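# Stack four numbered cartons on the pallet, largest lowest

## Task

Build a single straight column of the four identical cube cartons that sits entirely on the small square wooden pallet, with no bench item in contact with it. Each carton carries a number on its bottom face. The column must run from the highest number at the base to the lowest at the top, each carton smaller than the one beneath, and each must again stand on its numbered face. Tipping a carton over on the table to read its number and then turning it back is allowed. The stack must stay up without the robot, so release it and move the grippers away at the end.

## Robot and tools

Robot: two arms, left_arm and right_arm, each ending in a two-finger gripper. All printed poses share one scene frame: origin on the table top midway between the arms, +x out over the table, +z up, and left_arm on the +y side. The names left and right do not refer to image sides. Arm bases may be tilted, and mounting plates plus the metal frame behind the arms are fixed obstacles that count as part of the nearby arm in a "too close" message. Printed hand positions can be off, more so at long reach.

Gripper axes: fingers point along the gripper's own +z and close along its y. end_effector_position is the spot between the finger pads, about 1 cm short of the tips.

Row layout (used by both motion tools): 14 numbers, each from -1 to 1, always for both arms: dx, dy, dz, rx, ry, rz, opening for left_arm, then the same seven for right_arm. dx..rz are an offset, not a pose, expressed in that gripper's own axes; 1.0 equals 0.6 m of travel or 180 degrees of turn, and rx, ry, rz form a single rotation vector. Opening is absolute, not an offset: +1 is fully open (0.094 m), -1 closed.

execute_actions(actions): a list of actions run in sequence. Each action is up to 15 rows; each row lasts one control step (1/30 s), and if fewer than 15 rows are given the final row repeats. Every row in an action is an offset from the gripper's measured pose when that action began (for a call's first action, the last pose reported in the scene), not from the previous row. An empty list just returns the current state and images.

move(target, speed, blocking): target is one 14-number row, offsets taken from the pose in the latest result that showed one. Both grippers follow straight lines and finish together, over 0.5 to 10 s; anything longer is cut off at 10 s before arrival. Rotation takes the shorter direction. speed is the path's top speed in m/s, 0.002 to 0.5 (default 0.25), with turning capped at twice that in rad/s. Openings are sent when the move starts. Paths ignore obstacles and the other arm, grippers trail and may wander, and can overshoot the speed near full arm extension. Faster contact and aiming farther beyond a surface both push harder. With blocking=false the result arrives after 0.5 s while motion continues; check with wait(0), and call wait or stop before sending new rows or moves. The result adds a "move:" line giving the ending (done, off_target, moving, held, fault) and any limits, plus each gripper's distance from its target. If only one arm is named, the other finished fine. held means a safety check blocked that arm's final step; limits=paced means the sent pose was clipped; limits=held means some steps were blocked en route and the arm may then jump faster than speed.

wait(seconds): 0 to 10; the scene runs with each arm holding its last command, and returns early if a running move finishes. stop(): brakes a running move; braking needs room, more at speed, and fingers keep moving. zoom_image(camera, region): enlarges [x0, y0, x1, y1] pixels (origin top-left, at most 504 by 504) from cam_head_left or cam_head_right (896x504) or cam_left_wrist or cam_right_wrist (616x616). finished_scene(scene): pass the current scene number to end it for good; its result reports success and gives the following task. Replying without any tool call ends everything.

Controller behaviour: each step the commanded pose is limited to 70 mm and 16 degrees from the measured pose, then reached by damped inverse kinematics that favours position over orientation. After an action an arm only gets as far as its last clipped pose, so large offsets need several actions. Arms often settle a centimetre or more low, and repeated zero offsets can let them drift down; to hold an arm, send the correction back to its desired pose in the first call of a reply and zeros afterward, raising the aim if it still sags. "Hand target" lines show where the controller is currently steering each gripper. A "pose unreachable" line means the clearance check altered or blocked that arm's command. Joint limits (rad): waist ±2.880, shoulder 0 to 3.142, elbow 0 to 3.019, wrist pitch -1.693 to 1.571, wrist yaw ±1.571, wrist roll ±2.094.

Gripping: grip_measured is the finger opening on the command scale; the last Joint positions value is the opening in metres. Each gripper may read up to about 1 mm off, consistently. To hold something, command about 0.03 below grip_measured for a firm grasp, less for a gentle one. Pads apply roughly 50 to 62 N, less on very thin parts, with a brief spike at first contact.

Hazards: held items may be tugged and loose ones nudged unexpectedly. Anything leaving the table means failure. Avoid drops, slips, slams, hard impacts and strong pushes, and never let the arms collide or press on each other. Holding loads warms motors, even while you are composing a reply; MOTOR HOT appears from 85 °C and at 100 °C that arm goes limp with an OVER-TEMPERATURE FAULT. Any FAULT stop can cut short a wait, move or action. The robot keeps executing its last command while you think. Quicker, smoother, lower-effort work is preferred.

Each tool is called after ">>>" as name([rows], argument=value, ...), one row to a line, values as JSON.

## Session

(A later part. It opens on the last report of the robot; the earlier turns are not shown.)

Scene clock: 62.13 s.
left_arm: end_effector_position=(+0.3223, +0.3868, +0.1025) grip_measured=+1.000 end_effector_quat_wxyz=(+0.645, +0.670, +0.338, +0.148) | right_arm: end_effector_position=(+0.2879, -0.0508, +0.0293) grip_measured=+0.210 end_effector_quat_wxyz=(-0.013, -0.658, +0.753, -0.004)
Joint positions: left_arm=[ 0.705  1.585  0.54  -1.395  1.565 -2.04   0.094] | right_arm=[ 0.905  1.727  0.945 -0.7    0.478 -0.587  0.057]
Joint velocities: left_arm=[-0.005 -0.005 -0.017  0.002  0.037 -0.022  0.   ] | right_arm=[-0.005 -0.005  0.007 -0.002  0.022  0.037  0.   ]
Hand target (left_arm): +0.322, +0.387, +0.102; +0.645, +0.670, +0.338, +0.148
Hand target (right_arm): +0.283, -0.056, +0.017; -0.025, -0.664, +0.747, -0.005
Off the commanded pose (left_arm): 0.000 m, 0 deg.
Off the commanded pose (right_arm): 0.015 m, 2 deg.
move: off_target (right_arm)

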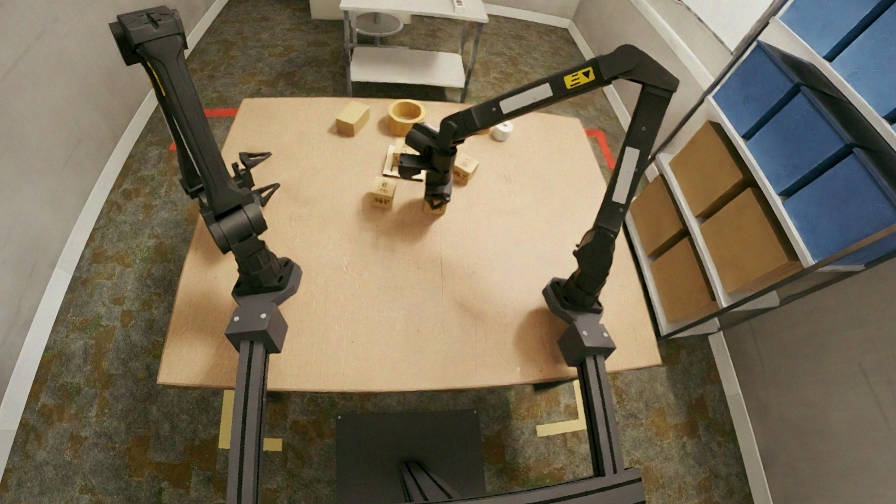

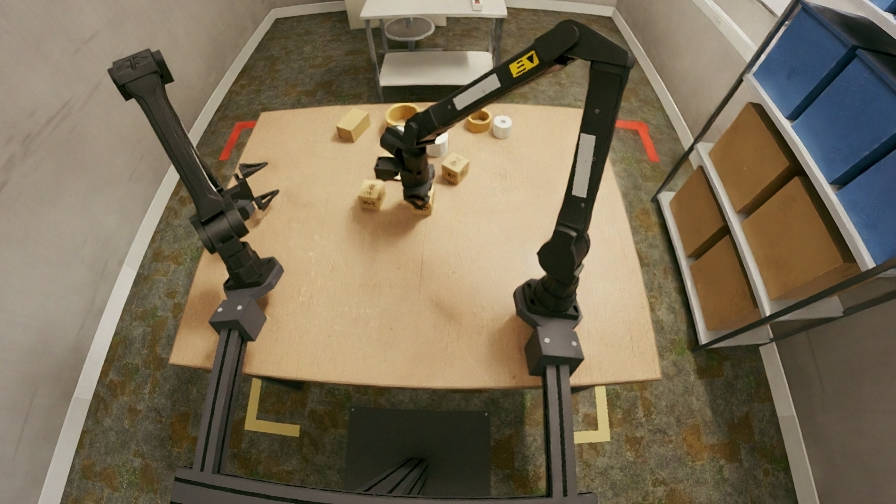

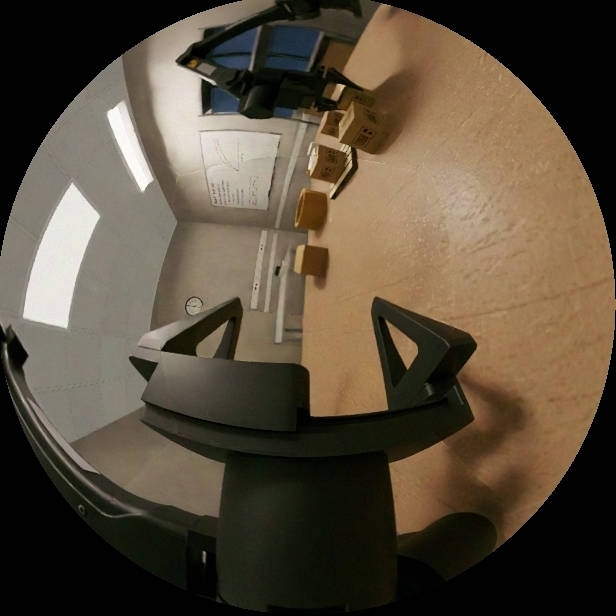

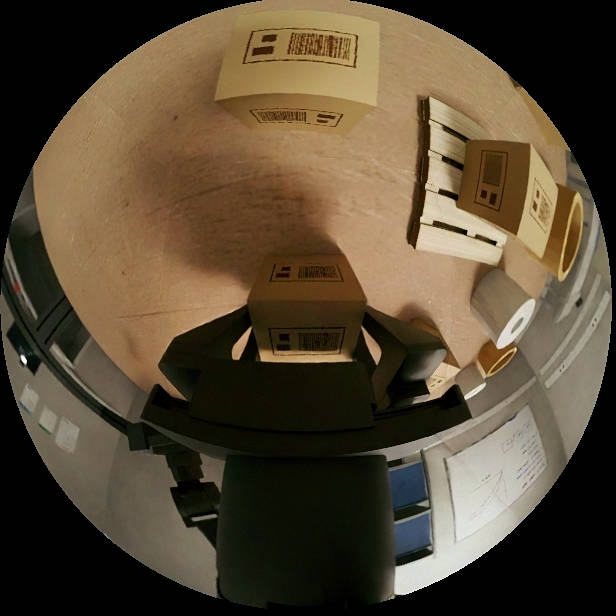

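>>> execute_actions([
  [[0,0,0,0,0,0,1,0,0,0,0,0,0,1]],
  [[0,0,0,0,0,0,1,0,0,0,0,0,0,1]],
])

>>> move(target=[0,0,0,0,0,0,1,-0.01,-0.02,-0.15,0.008,-0.008,0,1])

>>> move(target=[0,0,0,0,0,0,1,0.07,-0.23,0,0.008,-0.008,0.12,1])

Scene clock: 63.53 s.
left_arm: end_effector_position=(+0.3223, +0.3868, +0.1025) grip_measured=+1.000 end_effector_quat_wxyz=(+0.645, +0.670, +0.338, +0.148) | right_arm: end_effector_position=(+0.2879, -0.0508, +0.0293) grip_measured=+1.000 end_effector_quat_wxyz=(-0.013, -0.659, +0.752, -0.004)
Joint positions: left_arm=[ 0.705  1.585  0.54  -1.395  1.565 -2.04   0.094] | right_arm=[ 0.905  1.727  0.945 -0.7    0.479 -0.589  0.094]
Joint velocities: left_arm=[-0.015 -0.005 -0.002  0.007  0.037 -0.007  0.   ] | right_arm=[ 0.015 -0.015  0.007  0.007  0.022 -0.037  0.   ]
Hand target (left_arm): +0.322, +0.387, +0.102; +0.645, +0.670, +0.338, +0.148
Hand target (right_arm): +0.288, -0.051, +0.029; -0.013, -0.659, +0.752, -0.004
Off the commanded pose (left_arm): 0.000 m, 0 deg.
Off the commanded pose (right_arm): 0.000 m, 0 deg.

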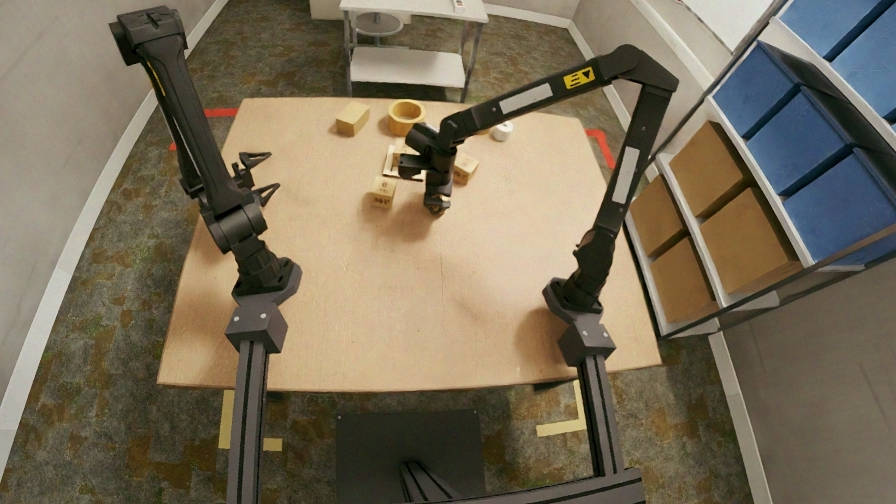

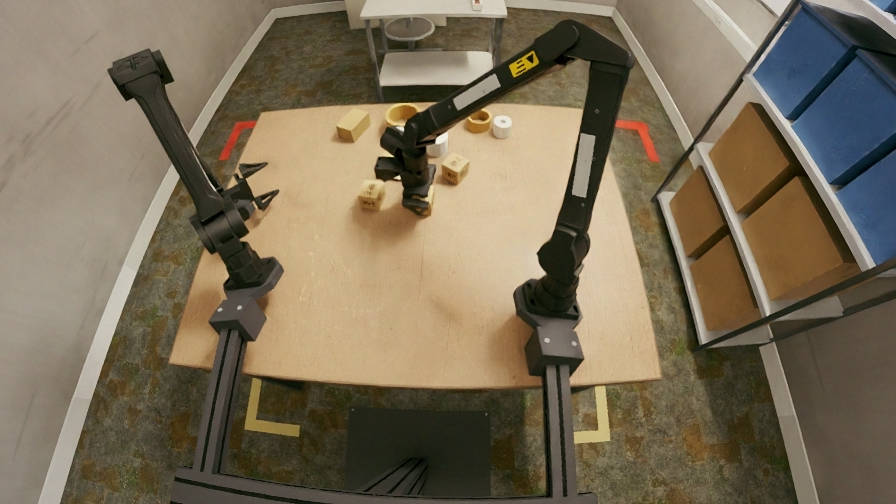

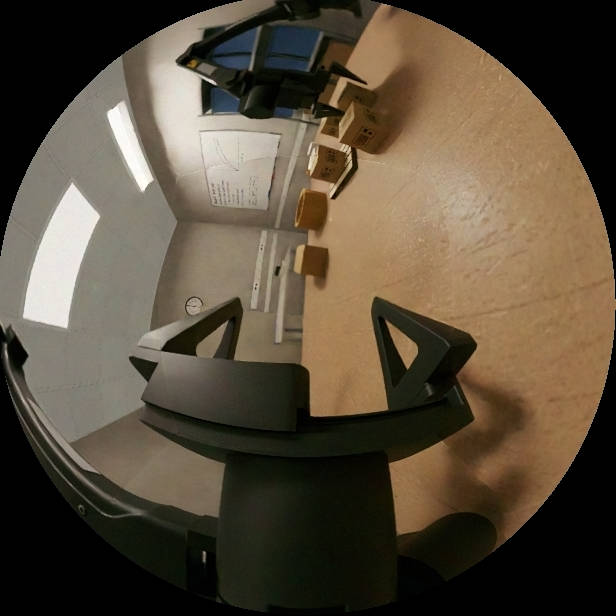

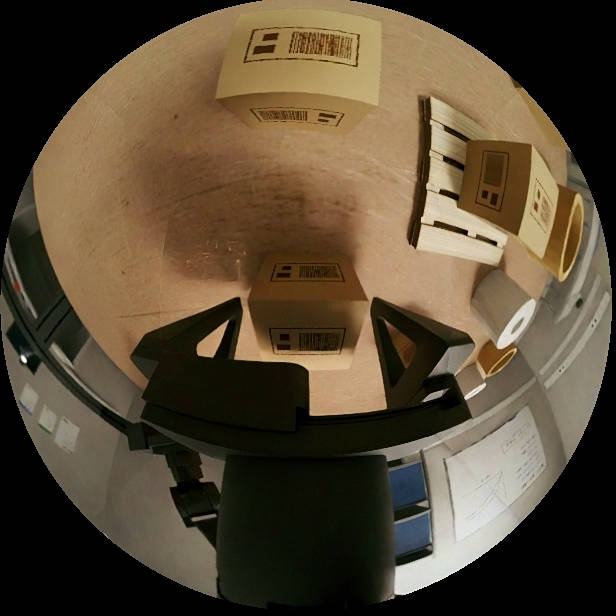

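Scene clock: 64.37 s.
left_arm: end_effector_position=(+0.3223, +0.3868, +0.1025) grip_measured=+1.000 end_effector_quat_wxyz=(+0.645, +0.670, +0.338, +0.148) | right_arm: end_effector_position=(+0.2913, -0.0523, +0.1095) grip_measured=+1.000 end_effector_quat_wxyz=(+0.006, +0.668, -0.744, +0.007)
Joint positions: left_arm=[ 0.705  1.585  0.54  -1.395  1.565 -2.04   0.094] | right_arm=[ 0.988  1.584  0.997 -0.925  0.494 -0.526  0.094]
Joint velocities: left_arm=[-0.005 -0.005 -0.007 -0.002 -0.11   0.037  0.   ] | right_arm=[ 0.005  0.005 -0.017  0.007  0.007 -0.037  0.   ]
Hand target (left_arm): +0.322, +0.387, +0.102; +0.645, +0.670, +0.338, +0.148
Hand target (right_arm): +0.300, -0.044, +0.119; +0.004, -0.659, +0.752, -0.006
Off the commanded pose (left_arm): 0.000 m, 0 deg.
Off the commanded pose (right_arm): 0.016 m, 2 deg.
move: off_target (right_arm)

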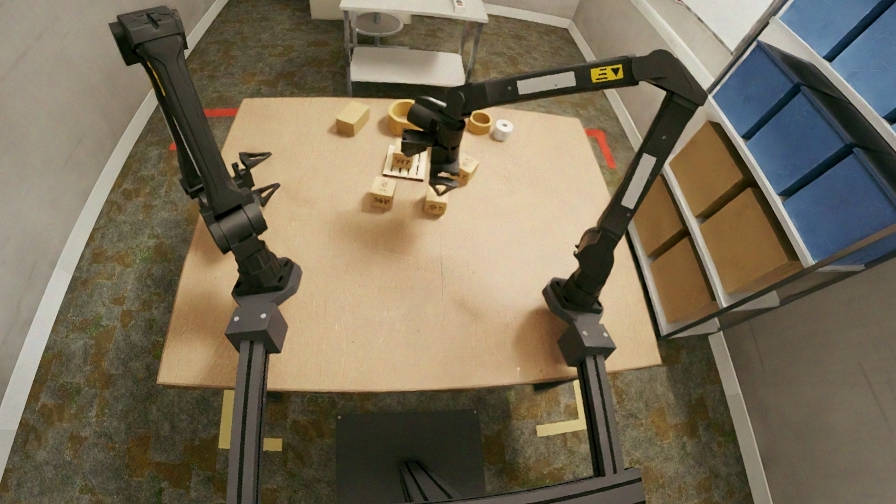

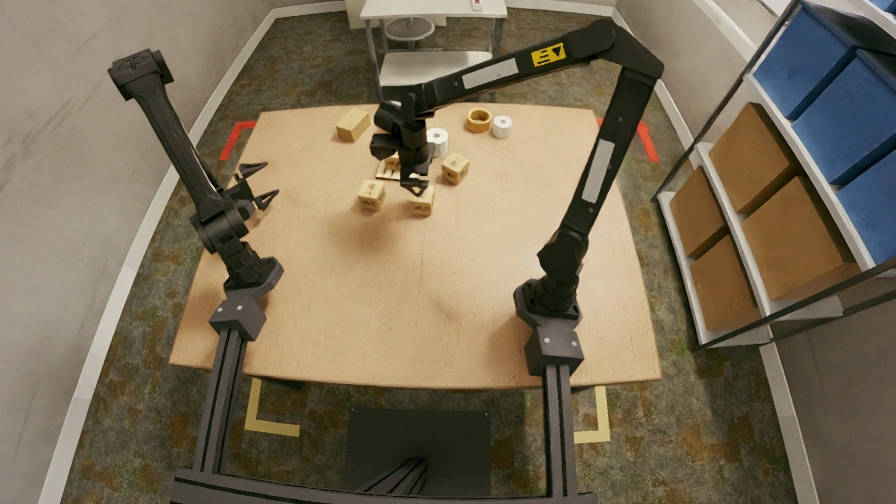

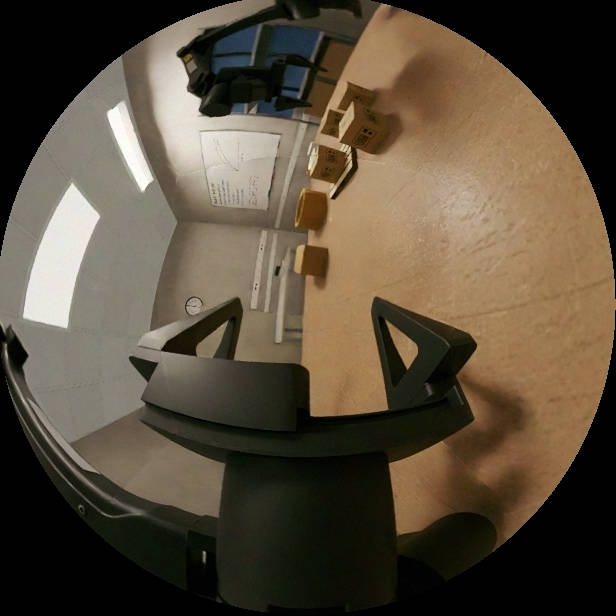

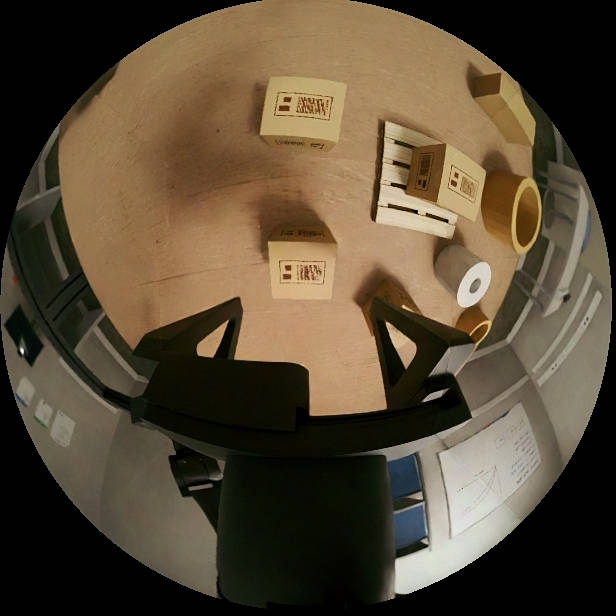

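Scene clock: 65.53 s.
left_arm: end_effector_position=(+0.3223, +0.3868, +0.1025) grip_measured=+1.000 end_effector_quat_wxyz=(+0.645, +0.670, +0.338, +0.148) | right_arm: end_effector_position=(+0.4047, -0.1101, +0.0993) grip_measured=+1.000 end_effector_quat_wxyz=(-0.002, -0.533, +0.846, -0.009)
Joint positions: left_arm=[ 0.705  1.585  0.54  -1.395  1.565 -2.04   0.094] | right_arm=[ 0.728  1.57   1.128 -0.929  0.462 -0.482  0.094]
Joint velocities: left_arm=[-0.005  0.005  0.002 -0.002 -0.007 -0.037  0.   ] | right_arm=[-0.005 -0.015 -0.007 -0.002  0.022 -0.022  0.   ]
Hand target (left_arm): +0.322, +0.387, +0.102; +0.645, +0.670, +0.338, +0.148
Hand target (right_arm): +0.423, -0.108, +0.113; +0.015, -0.517, +0.856, -0.007
Off the commanded pose (left_arm): 0.000 m, 0 deg.
Off the commanded pose (right_arm): 0.022 m, 3 deg.
move: off_target (right_arm)

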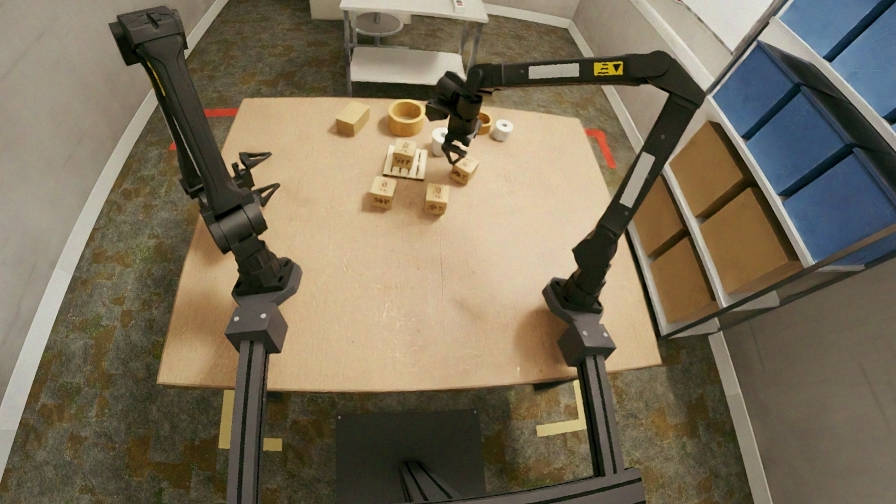

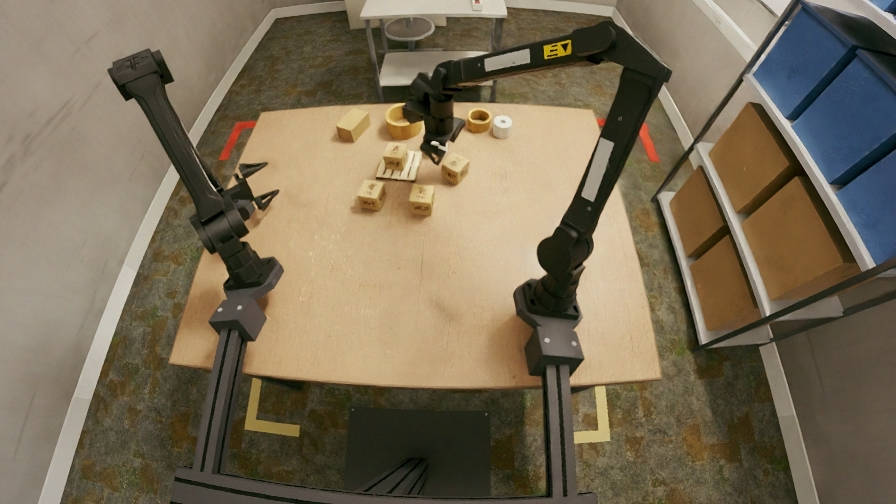

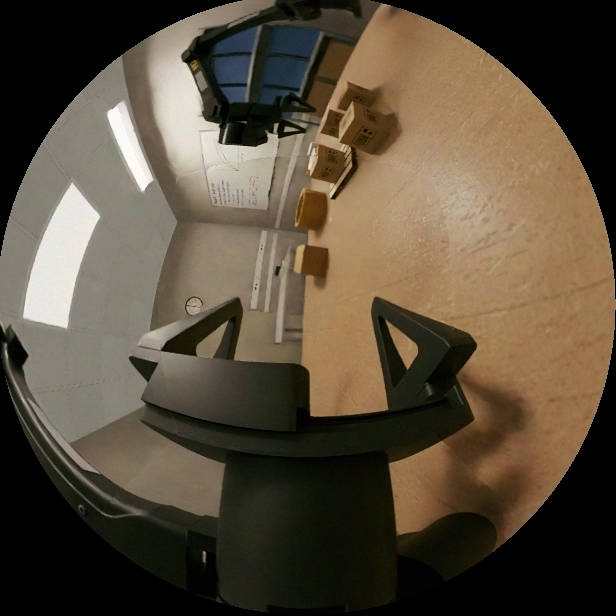

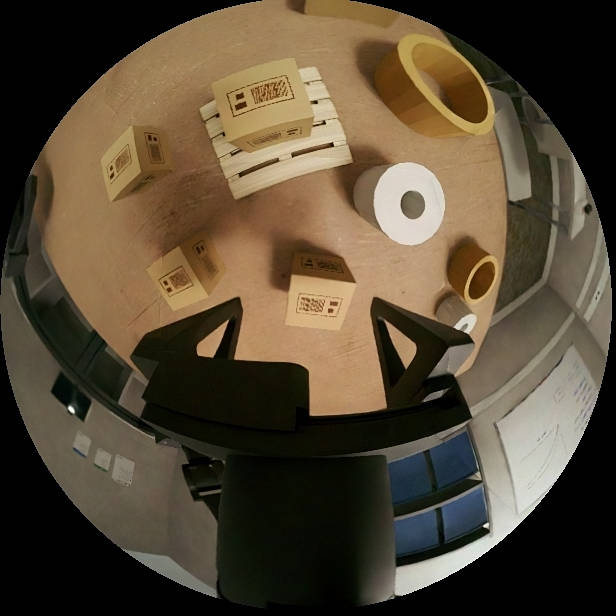

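>>> move(target=[0,0,0,0,0,0,1,0.05,-0.025,0.02,0,0,0.05,1], speed=0.12)

>>> move(target=[0,0,0,0,0,0,1,0.01,0,0.11,0,0,0,1], speed=0.1)

Scene clock: 66.70 s.
left_arm: end_effector_position=(+0.3223, +0.3868, +0.1025) grip_measured=+1.000 end_effector_quat_wxyz=(+0.645, +0.670, +0.338, +0.148) | right_arm: end_effector_position=(+0.4019, -0.1365, +0.0844) grip_measured=+1.000 end_effector_quat_wxyz=(-0.008, -0.481, +0.876, -0.008)
Joint positions: left_arm=[ 0.705  1.585  0.54  -1.395  1.565 -2.04   0.094] | right_arm=[ 0.672  1.544  1.073 -0.887  0.448 -0.417  0.094]
Joint velocities: left_arm=[-0.005 -0.005 -0.002  0.002  0.022 -0.037  0.   ] | right_arm=[-0.005 -0.005  0.007  0.007  0.037  0.11   0.   ]
Hand target (left_arm): +0.322, +0.387, +0.102; +0.645, +0.670, +0.338, +0.148
Hand target (right_arm): +0.405, -0.143, +0.088; -0.001, -0.465, +0.885, -0.008
Off the commanded pose (left_arm): 0.000 m, 0 deg.
Off the commanded pose (right_arm): 0.009 m, 2 deg.
move: done

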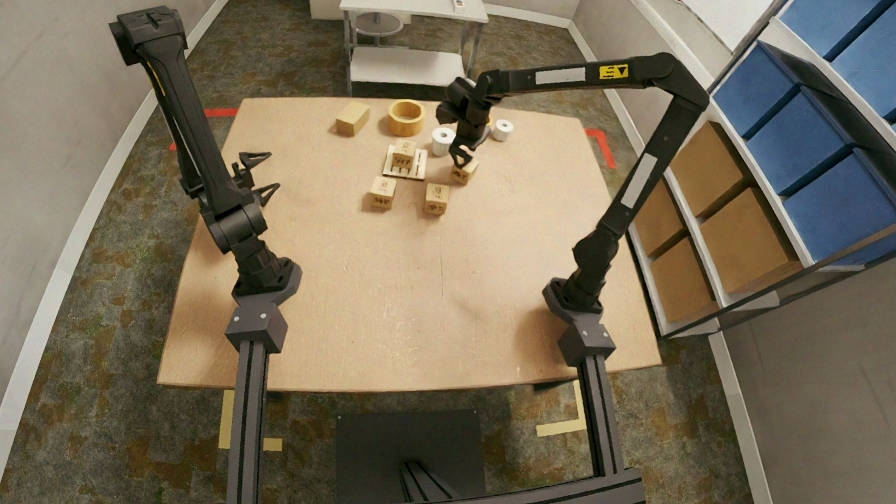

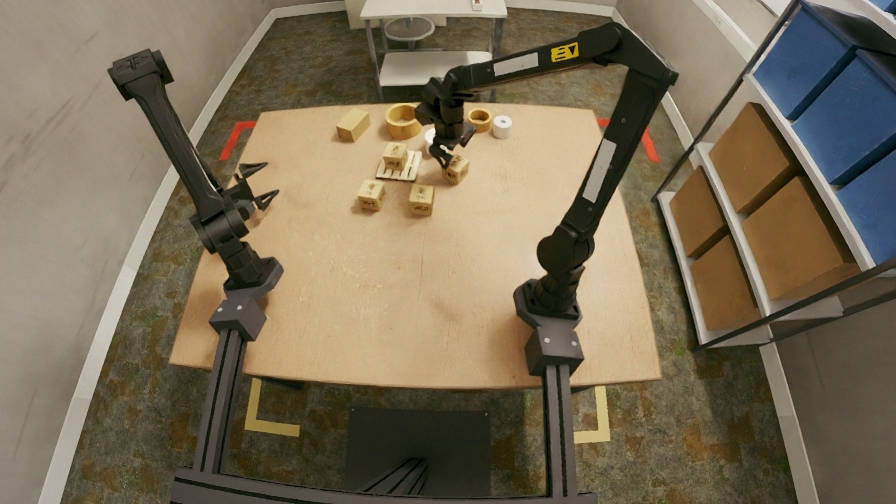

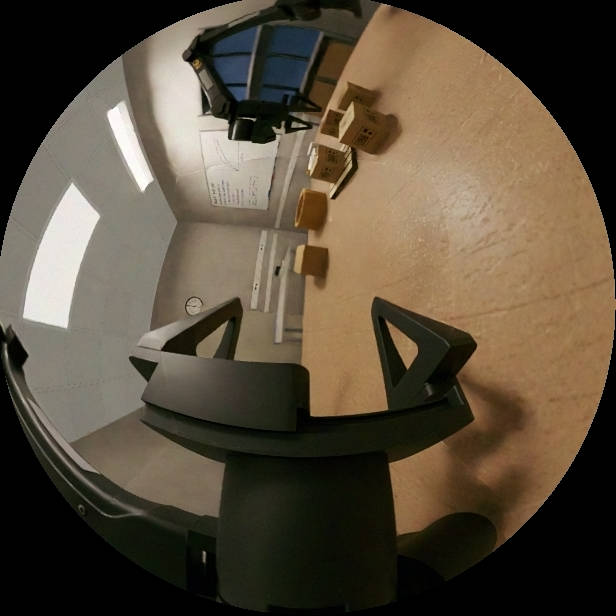

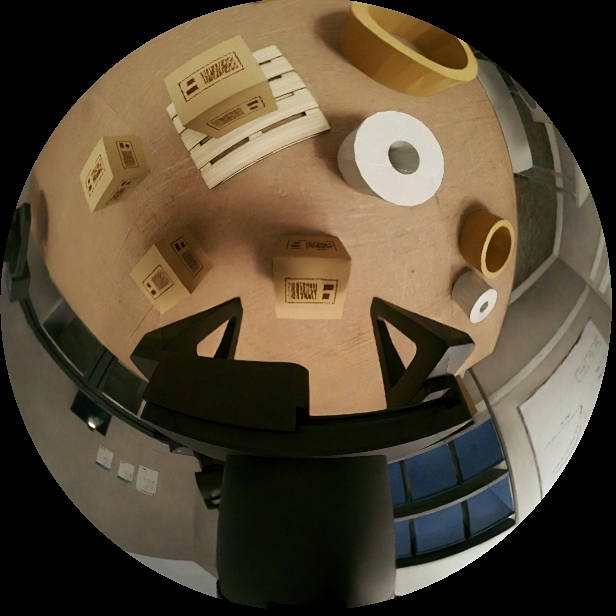

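Scene clock: 67.73 s.
left_arm: end_effector_position=(+0.3223, +0.3868, +0.1025) grip_measured=+1.000 end_effector_quat_wxyz=(+0.645, +0.670, +0.338, +0.148) | right_arm: end_effector_position=(+0.4039, -0.1396, +0.0316) grip_measured=+1.000 end_effector_quat_wxyz=(+0.004, -0.475, +0.880, -0.007)
Joint positions: left_arm=[ 0.705  1.585  0.54  -1.395  1.565 -2.04   0.094] | right_arm=[ 0.614  1.618  1.021 -0.708  0.433 -0.476  0.094]
Joint velocities: left_arm=[-0.005 -0.005 -0.007 -0.022  0.007 -0.007  0.   ] | right_arm=[ 0.005 -0.005 -0.022 -0.017 -0.051 -0.037  0.   ]
Hand target (left_arm): +0.322, +0.387, +0.102; +0.645, +0.670, +0.338, +0.148
Hand target (right_arm): +0.399, -0.144, +0.019; -0.008, -0.481, +0.876, -0.008
Off the commanded pose (left_arm): 0.000 m, 0 deg.
Off the commanded pose (right_arm): 0.015 m, 2 deg.
move: off_target (right_arm)

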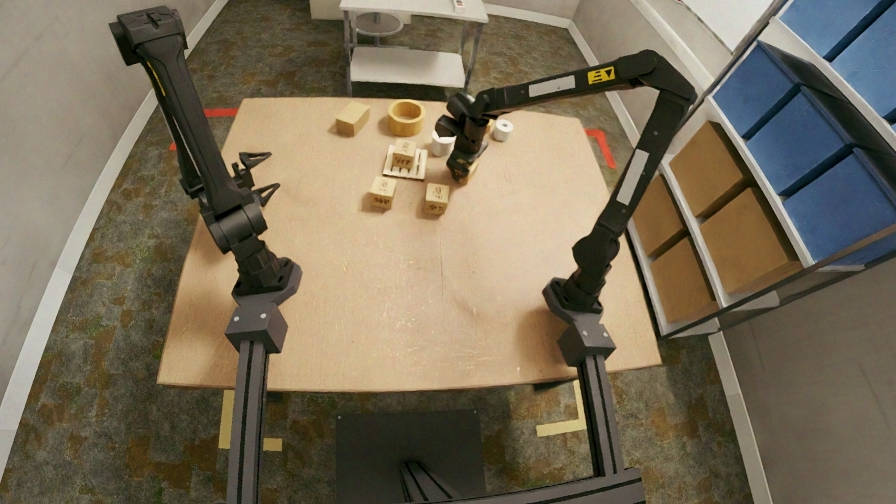

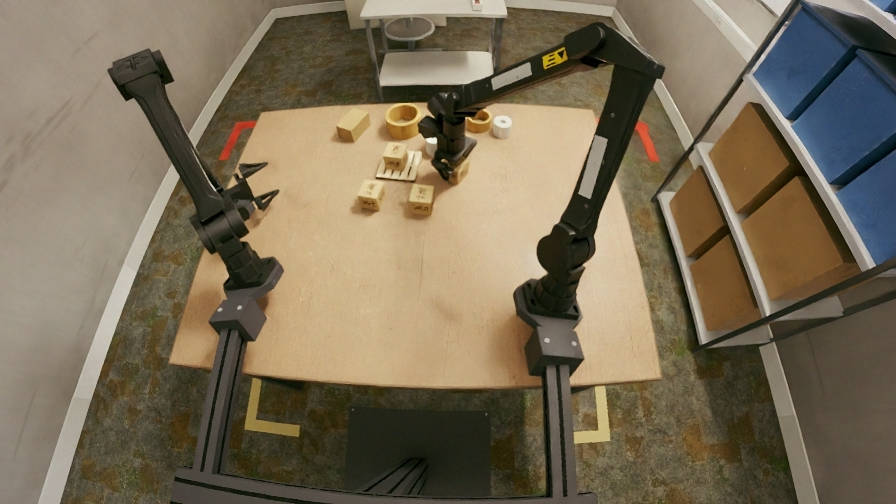

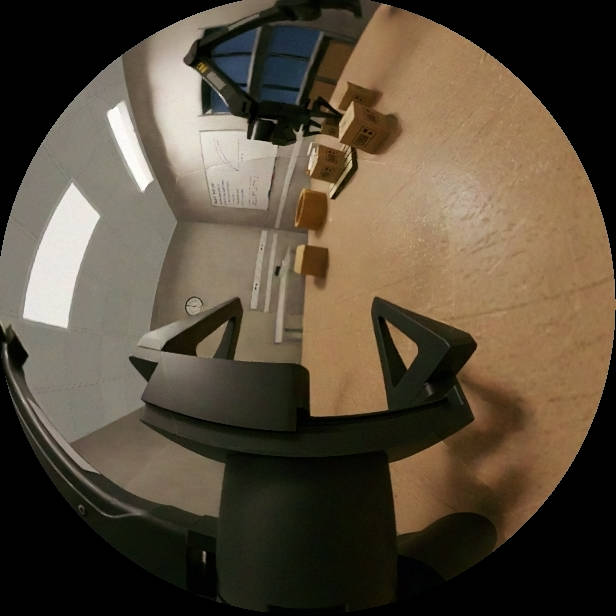

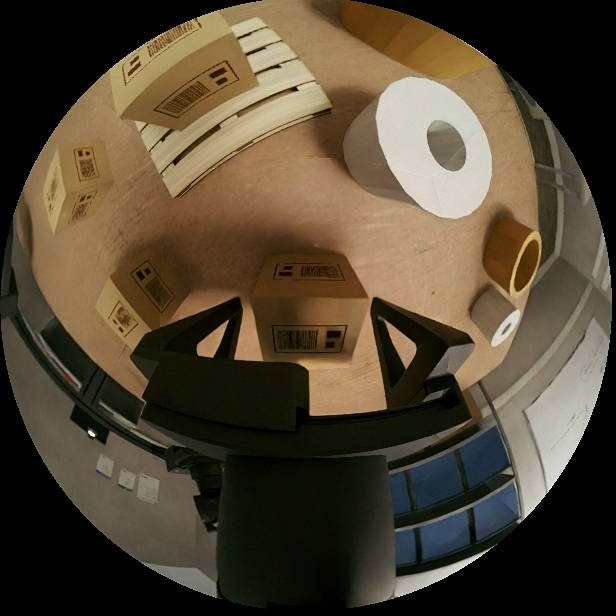

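>>> execute_actions([
  [[0,0,0,0,0,0,1,0,0,0,0,0,0,0.175]],
  [[0,0,0,0,0,0,1,0,0,0,0,0,0,0.175]],
])

>>> move(target=[0,0,0,0,0,0,1,0,0,-0.2,0,0,-0.14,0.175])

>>> move(target=[0,0,0,0,0,0,1,0,0,0,0,-0.27,0,0.175], speed=0.35)

>>> zoom_image(camera="cam_left_wrist", region=[250,70,340,160])

Scene clock: 69.33 s.
left_arm: end_effector_position=(+0.3223, +0.3868, +0.1025) grip_measured=+1.000 end_effector_quat_wxyz=(+0.645, +0.670, +0.338, +0.148) | right_arm: end_effector_position=(+0.4039, -0.1396, +0.0316) grip_measured=+0.217 end_effector_quat_wxyz=(+0.004, -0.476, +0.879, -0.007)
Joint positions: left_arm=[ 0.705  1.585  0.54  -1.395  1.565 -2.04   0.094] | right_arm=[ 0.614  1.618  1.021 -0.708  0.433 -0.478  0.057]
Joint velocities: left_arm=[ 0.005 -0.015 -0.007 -0.007  0.022 -0.007  0.   ] | right_arm=[-0.005 -0.005  0.007  0.007  0.022 -0.007 -0.   ]
Hand target (left_arm): +0.322, +0.387, +0.102; +0.645, +0.670, +0.338, +0.148
Hand target (right_arm): +0.404, -0.140, +0.032; +0.004, -0.476, +0.879, -0.007
Off the commanded pose (left_arm): 0.000 m, 0 deg.
Off the commanded pose (right_arm): 0.000 m, 0 deg.

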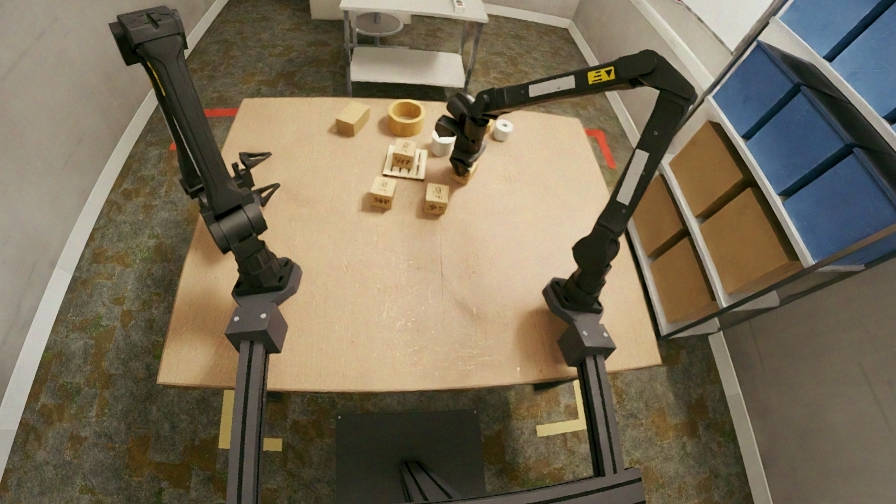

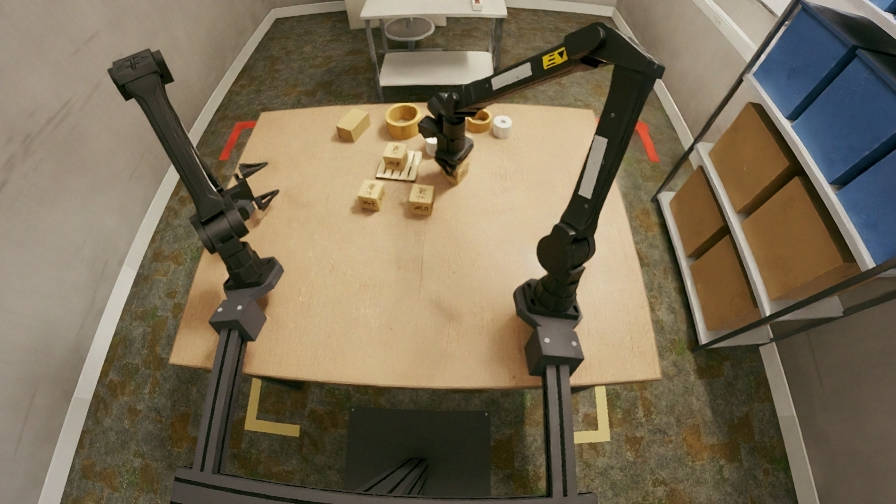

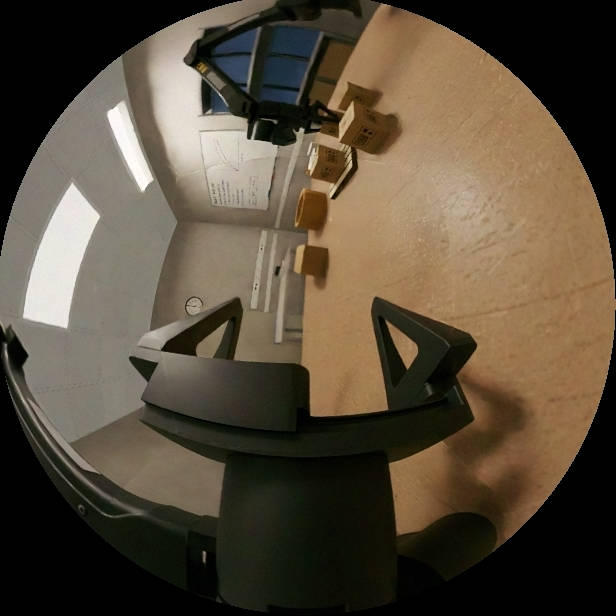

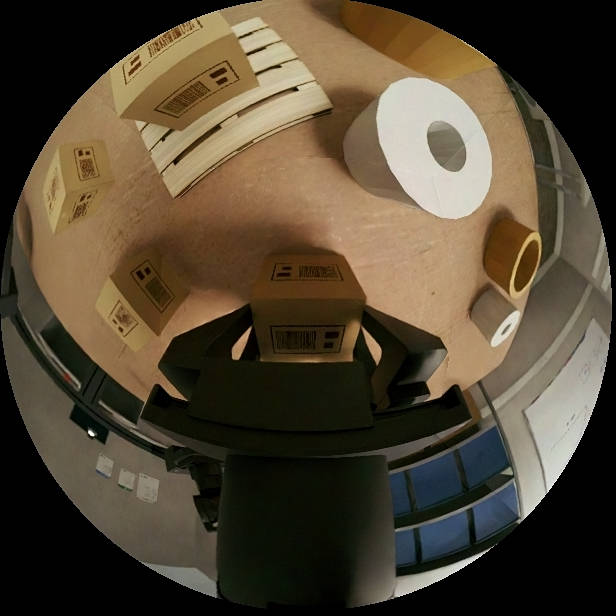

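Scene clock: 70.73 s.
left_arm: end_effector_position=(+0.3223, +0.3868, +0.1025) grip_measured=+1.000 end_effector_quat_wxyz=(+0.645, +0.670, +0.338, +0.148) | right_arm: end_effector_position=(+0.3823, -0.1452, +0.1303) grip_measured=+0.217 end_effector_quat_wxyz=(-0.024, -0.655, +0.755, -0.007)
Joint positions: left_arm=[ 0.705  1.585  0.54  -1.395  1.565 -2.04   0.094] | right_arm=[ 0.729  1.454  1.075 -1.039  0.463 -0.764  0.057]
Joint velocities: left_arm=[ 0.005 -0.015 -0.007  0.002 -0.022 -0.066  0.   ] | right_arm=[-0.015 -0.005 -0.002  0.002 -0.022 -0.081 -0.   ]
Hand target (left_arm): +0.322, +0.387, +0.102; +0.645, +0.670, +0.338, +0.148
Hand target (right_arm): +0.400, -0.138, +0.151; +0.001, -0.657, +0.754, -0.008
Off the commanded pose (left_arm): 0.000 m, 0 deg.
Off the commanded pose (right_arm): 0.030 m, 3 deg.
move: off_target (right_arm)

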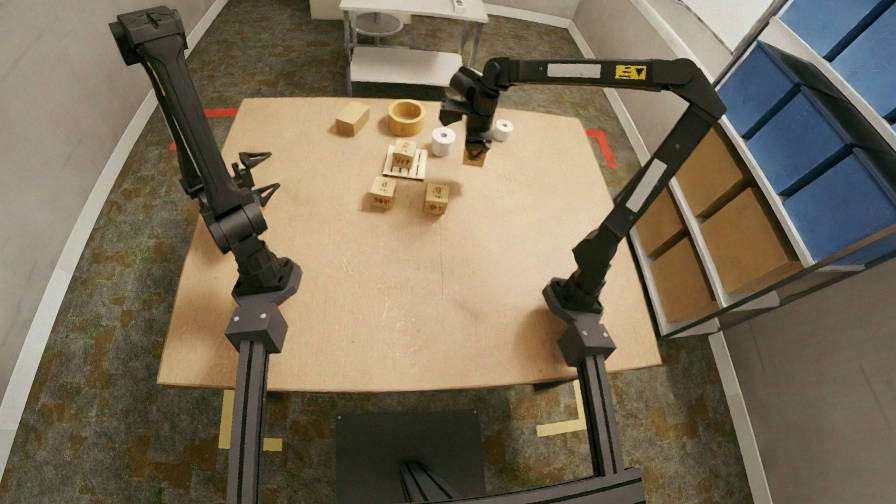

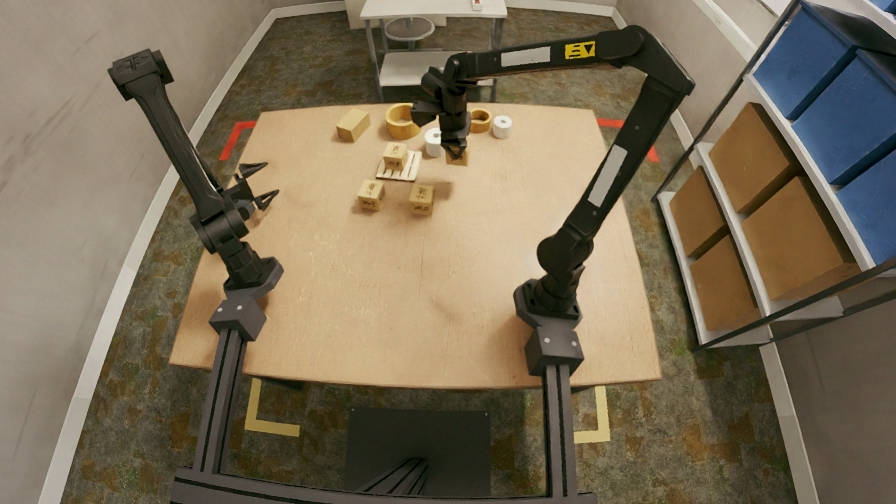

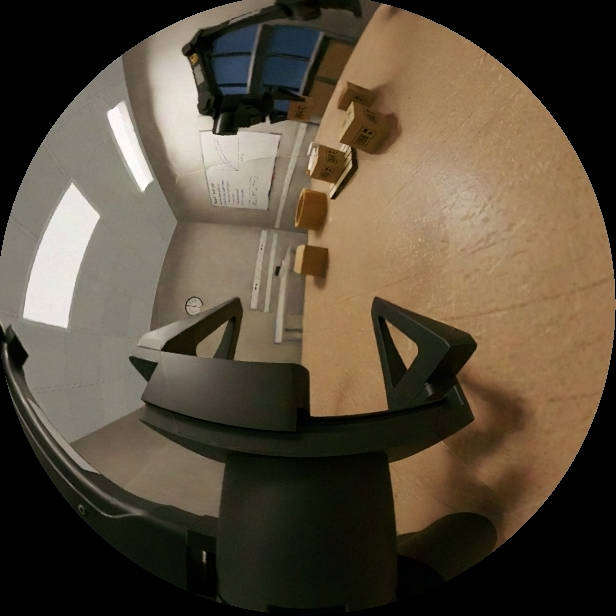

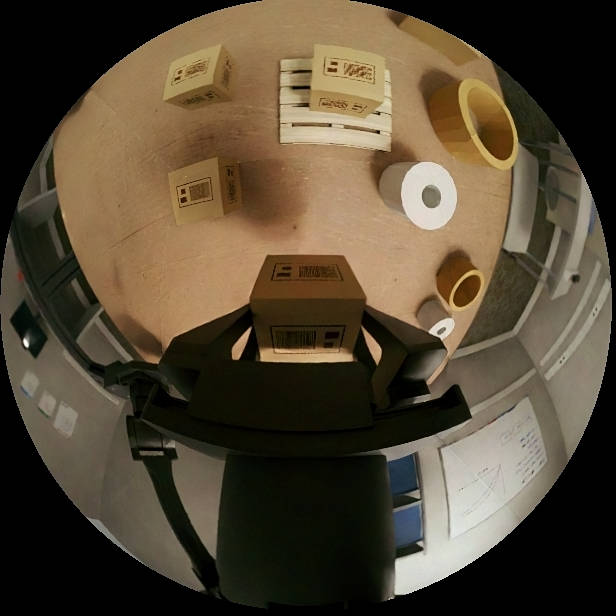

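Scene clock: 72.40 s.
left_arm: end_effector_position=(+0.3223, +0.3868, +0.1025) grip_measured=+1.000 end_effector_quat_wxyz=(+0.645, +0.670, +0.338, +0.148) | right_arm: end_effector_position=(+0.3781, -0.1393, +0.1255) grip_measured=+0.217 end_effector_quat_wxyz=(-0.278, +0.599, -0.700, -0.271)
Joint positions: left_arm=[ 0.705  1.585  0.54  -1.395  1.565 -2.04   0.094] | right_arm=[ 0.421  1.237  0.738 -0.427 -0.375 -1.094  0.057]
Joint velocities: left_arm=[ 0.005 -0.005 -0.002 -0.002 -0.095 -0.051  0.   ] | right_arm=[-0.005 -0.015 -0.007 -0.007 -0.022 -0.022  0.   ]
Hand target (left_arm): +0.322, +0.387, +0.102; +0.645, +0.670, +0.338, +0.148
Hand target (right_arm): +0.382, -0.144, +0.131; +0.293, -0.601, +0.696, +0.263
Off the commanded pose (left_arm): 0.000 m, 0 deg.
Off the commanded pose (right_arm): 0.009 m, 2 deg.
move: done

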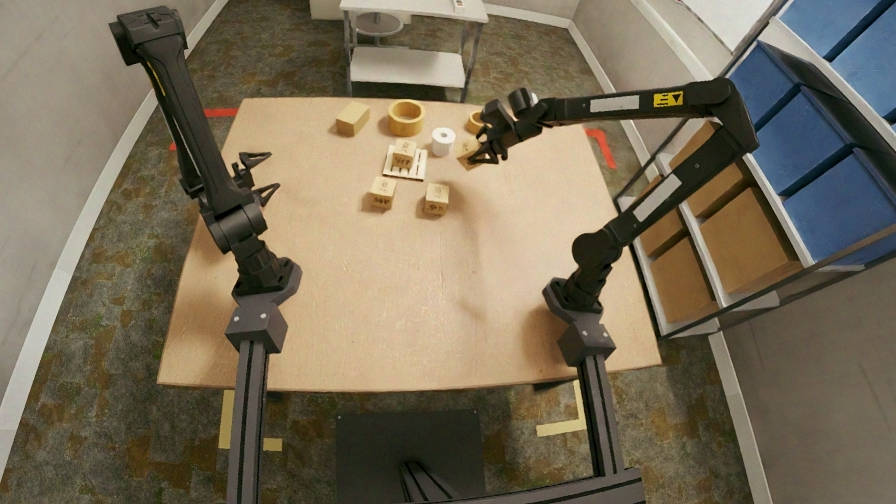

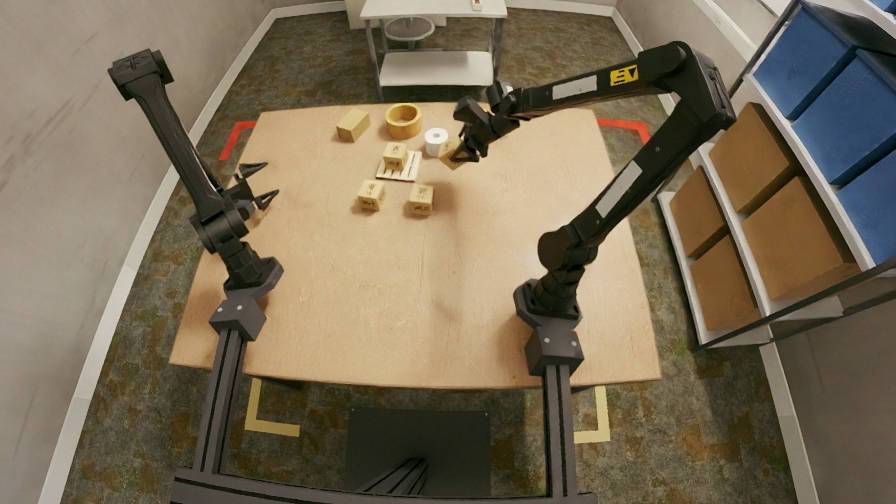

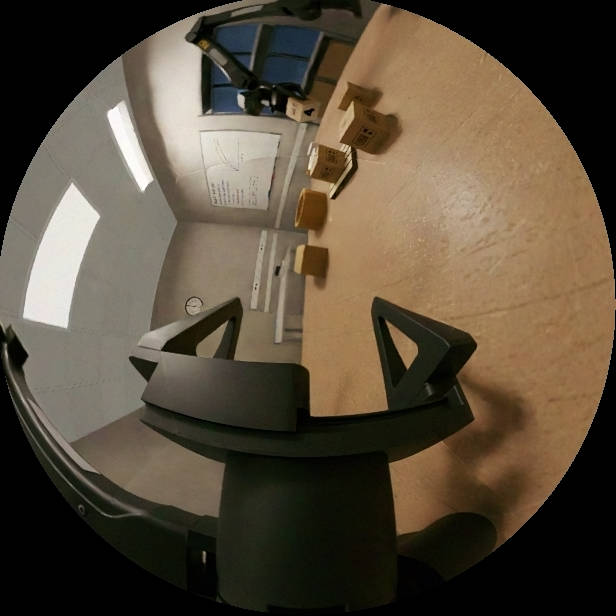

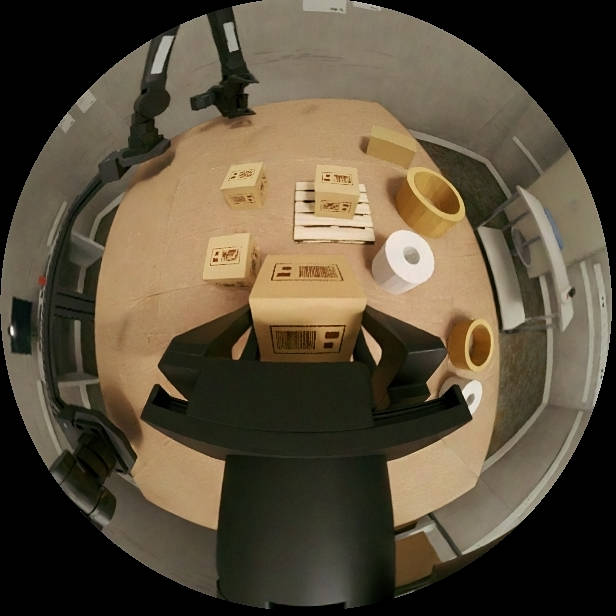

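Region (250, 70, 340, 160) of cam_left_wrist's 616x616 image, scaled by 5.600, with more detail than that image has.

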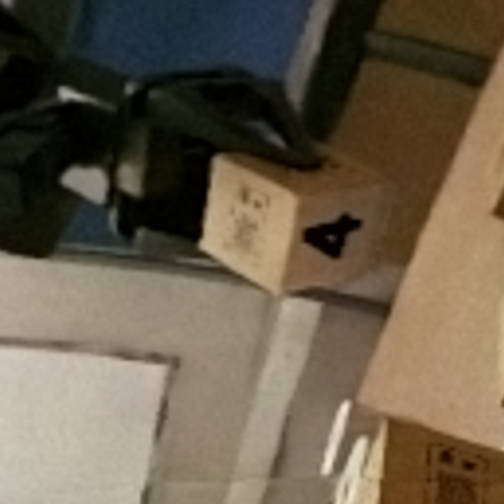

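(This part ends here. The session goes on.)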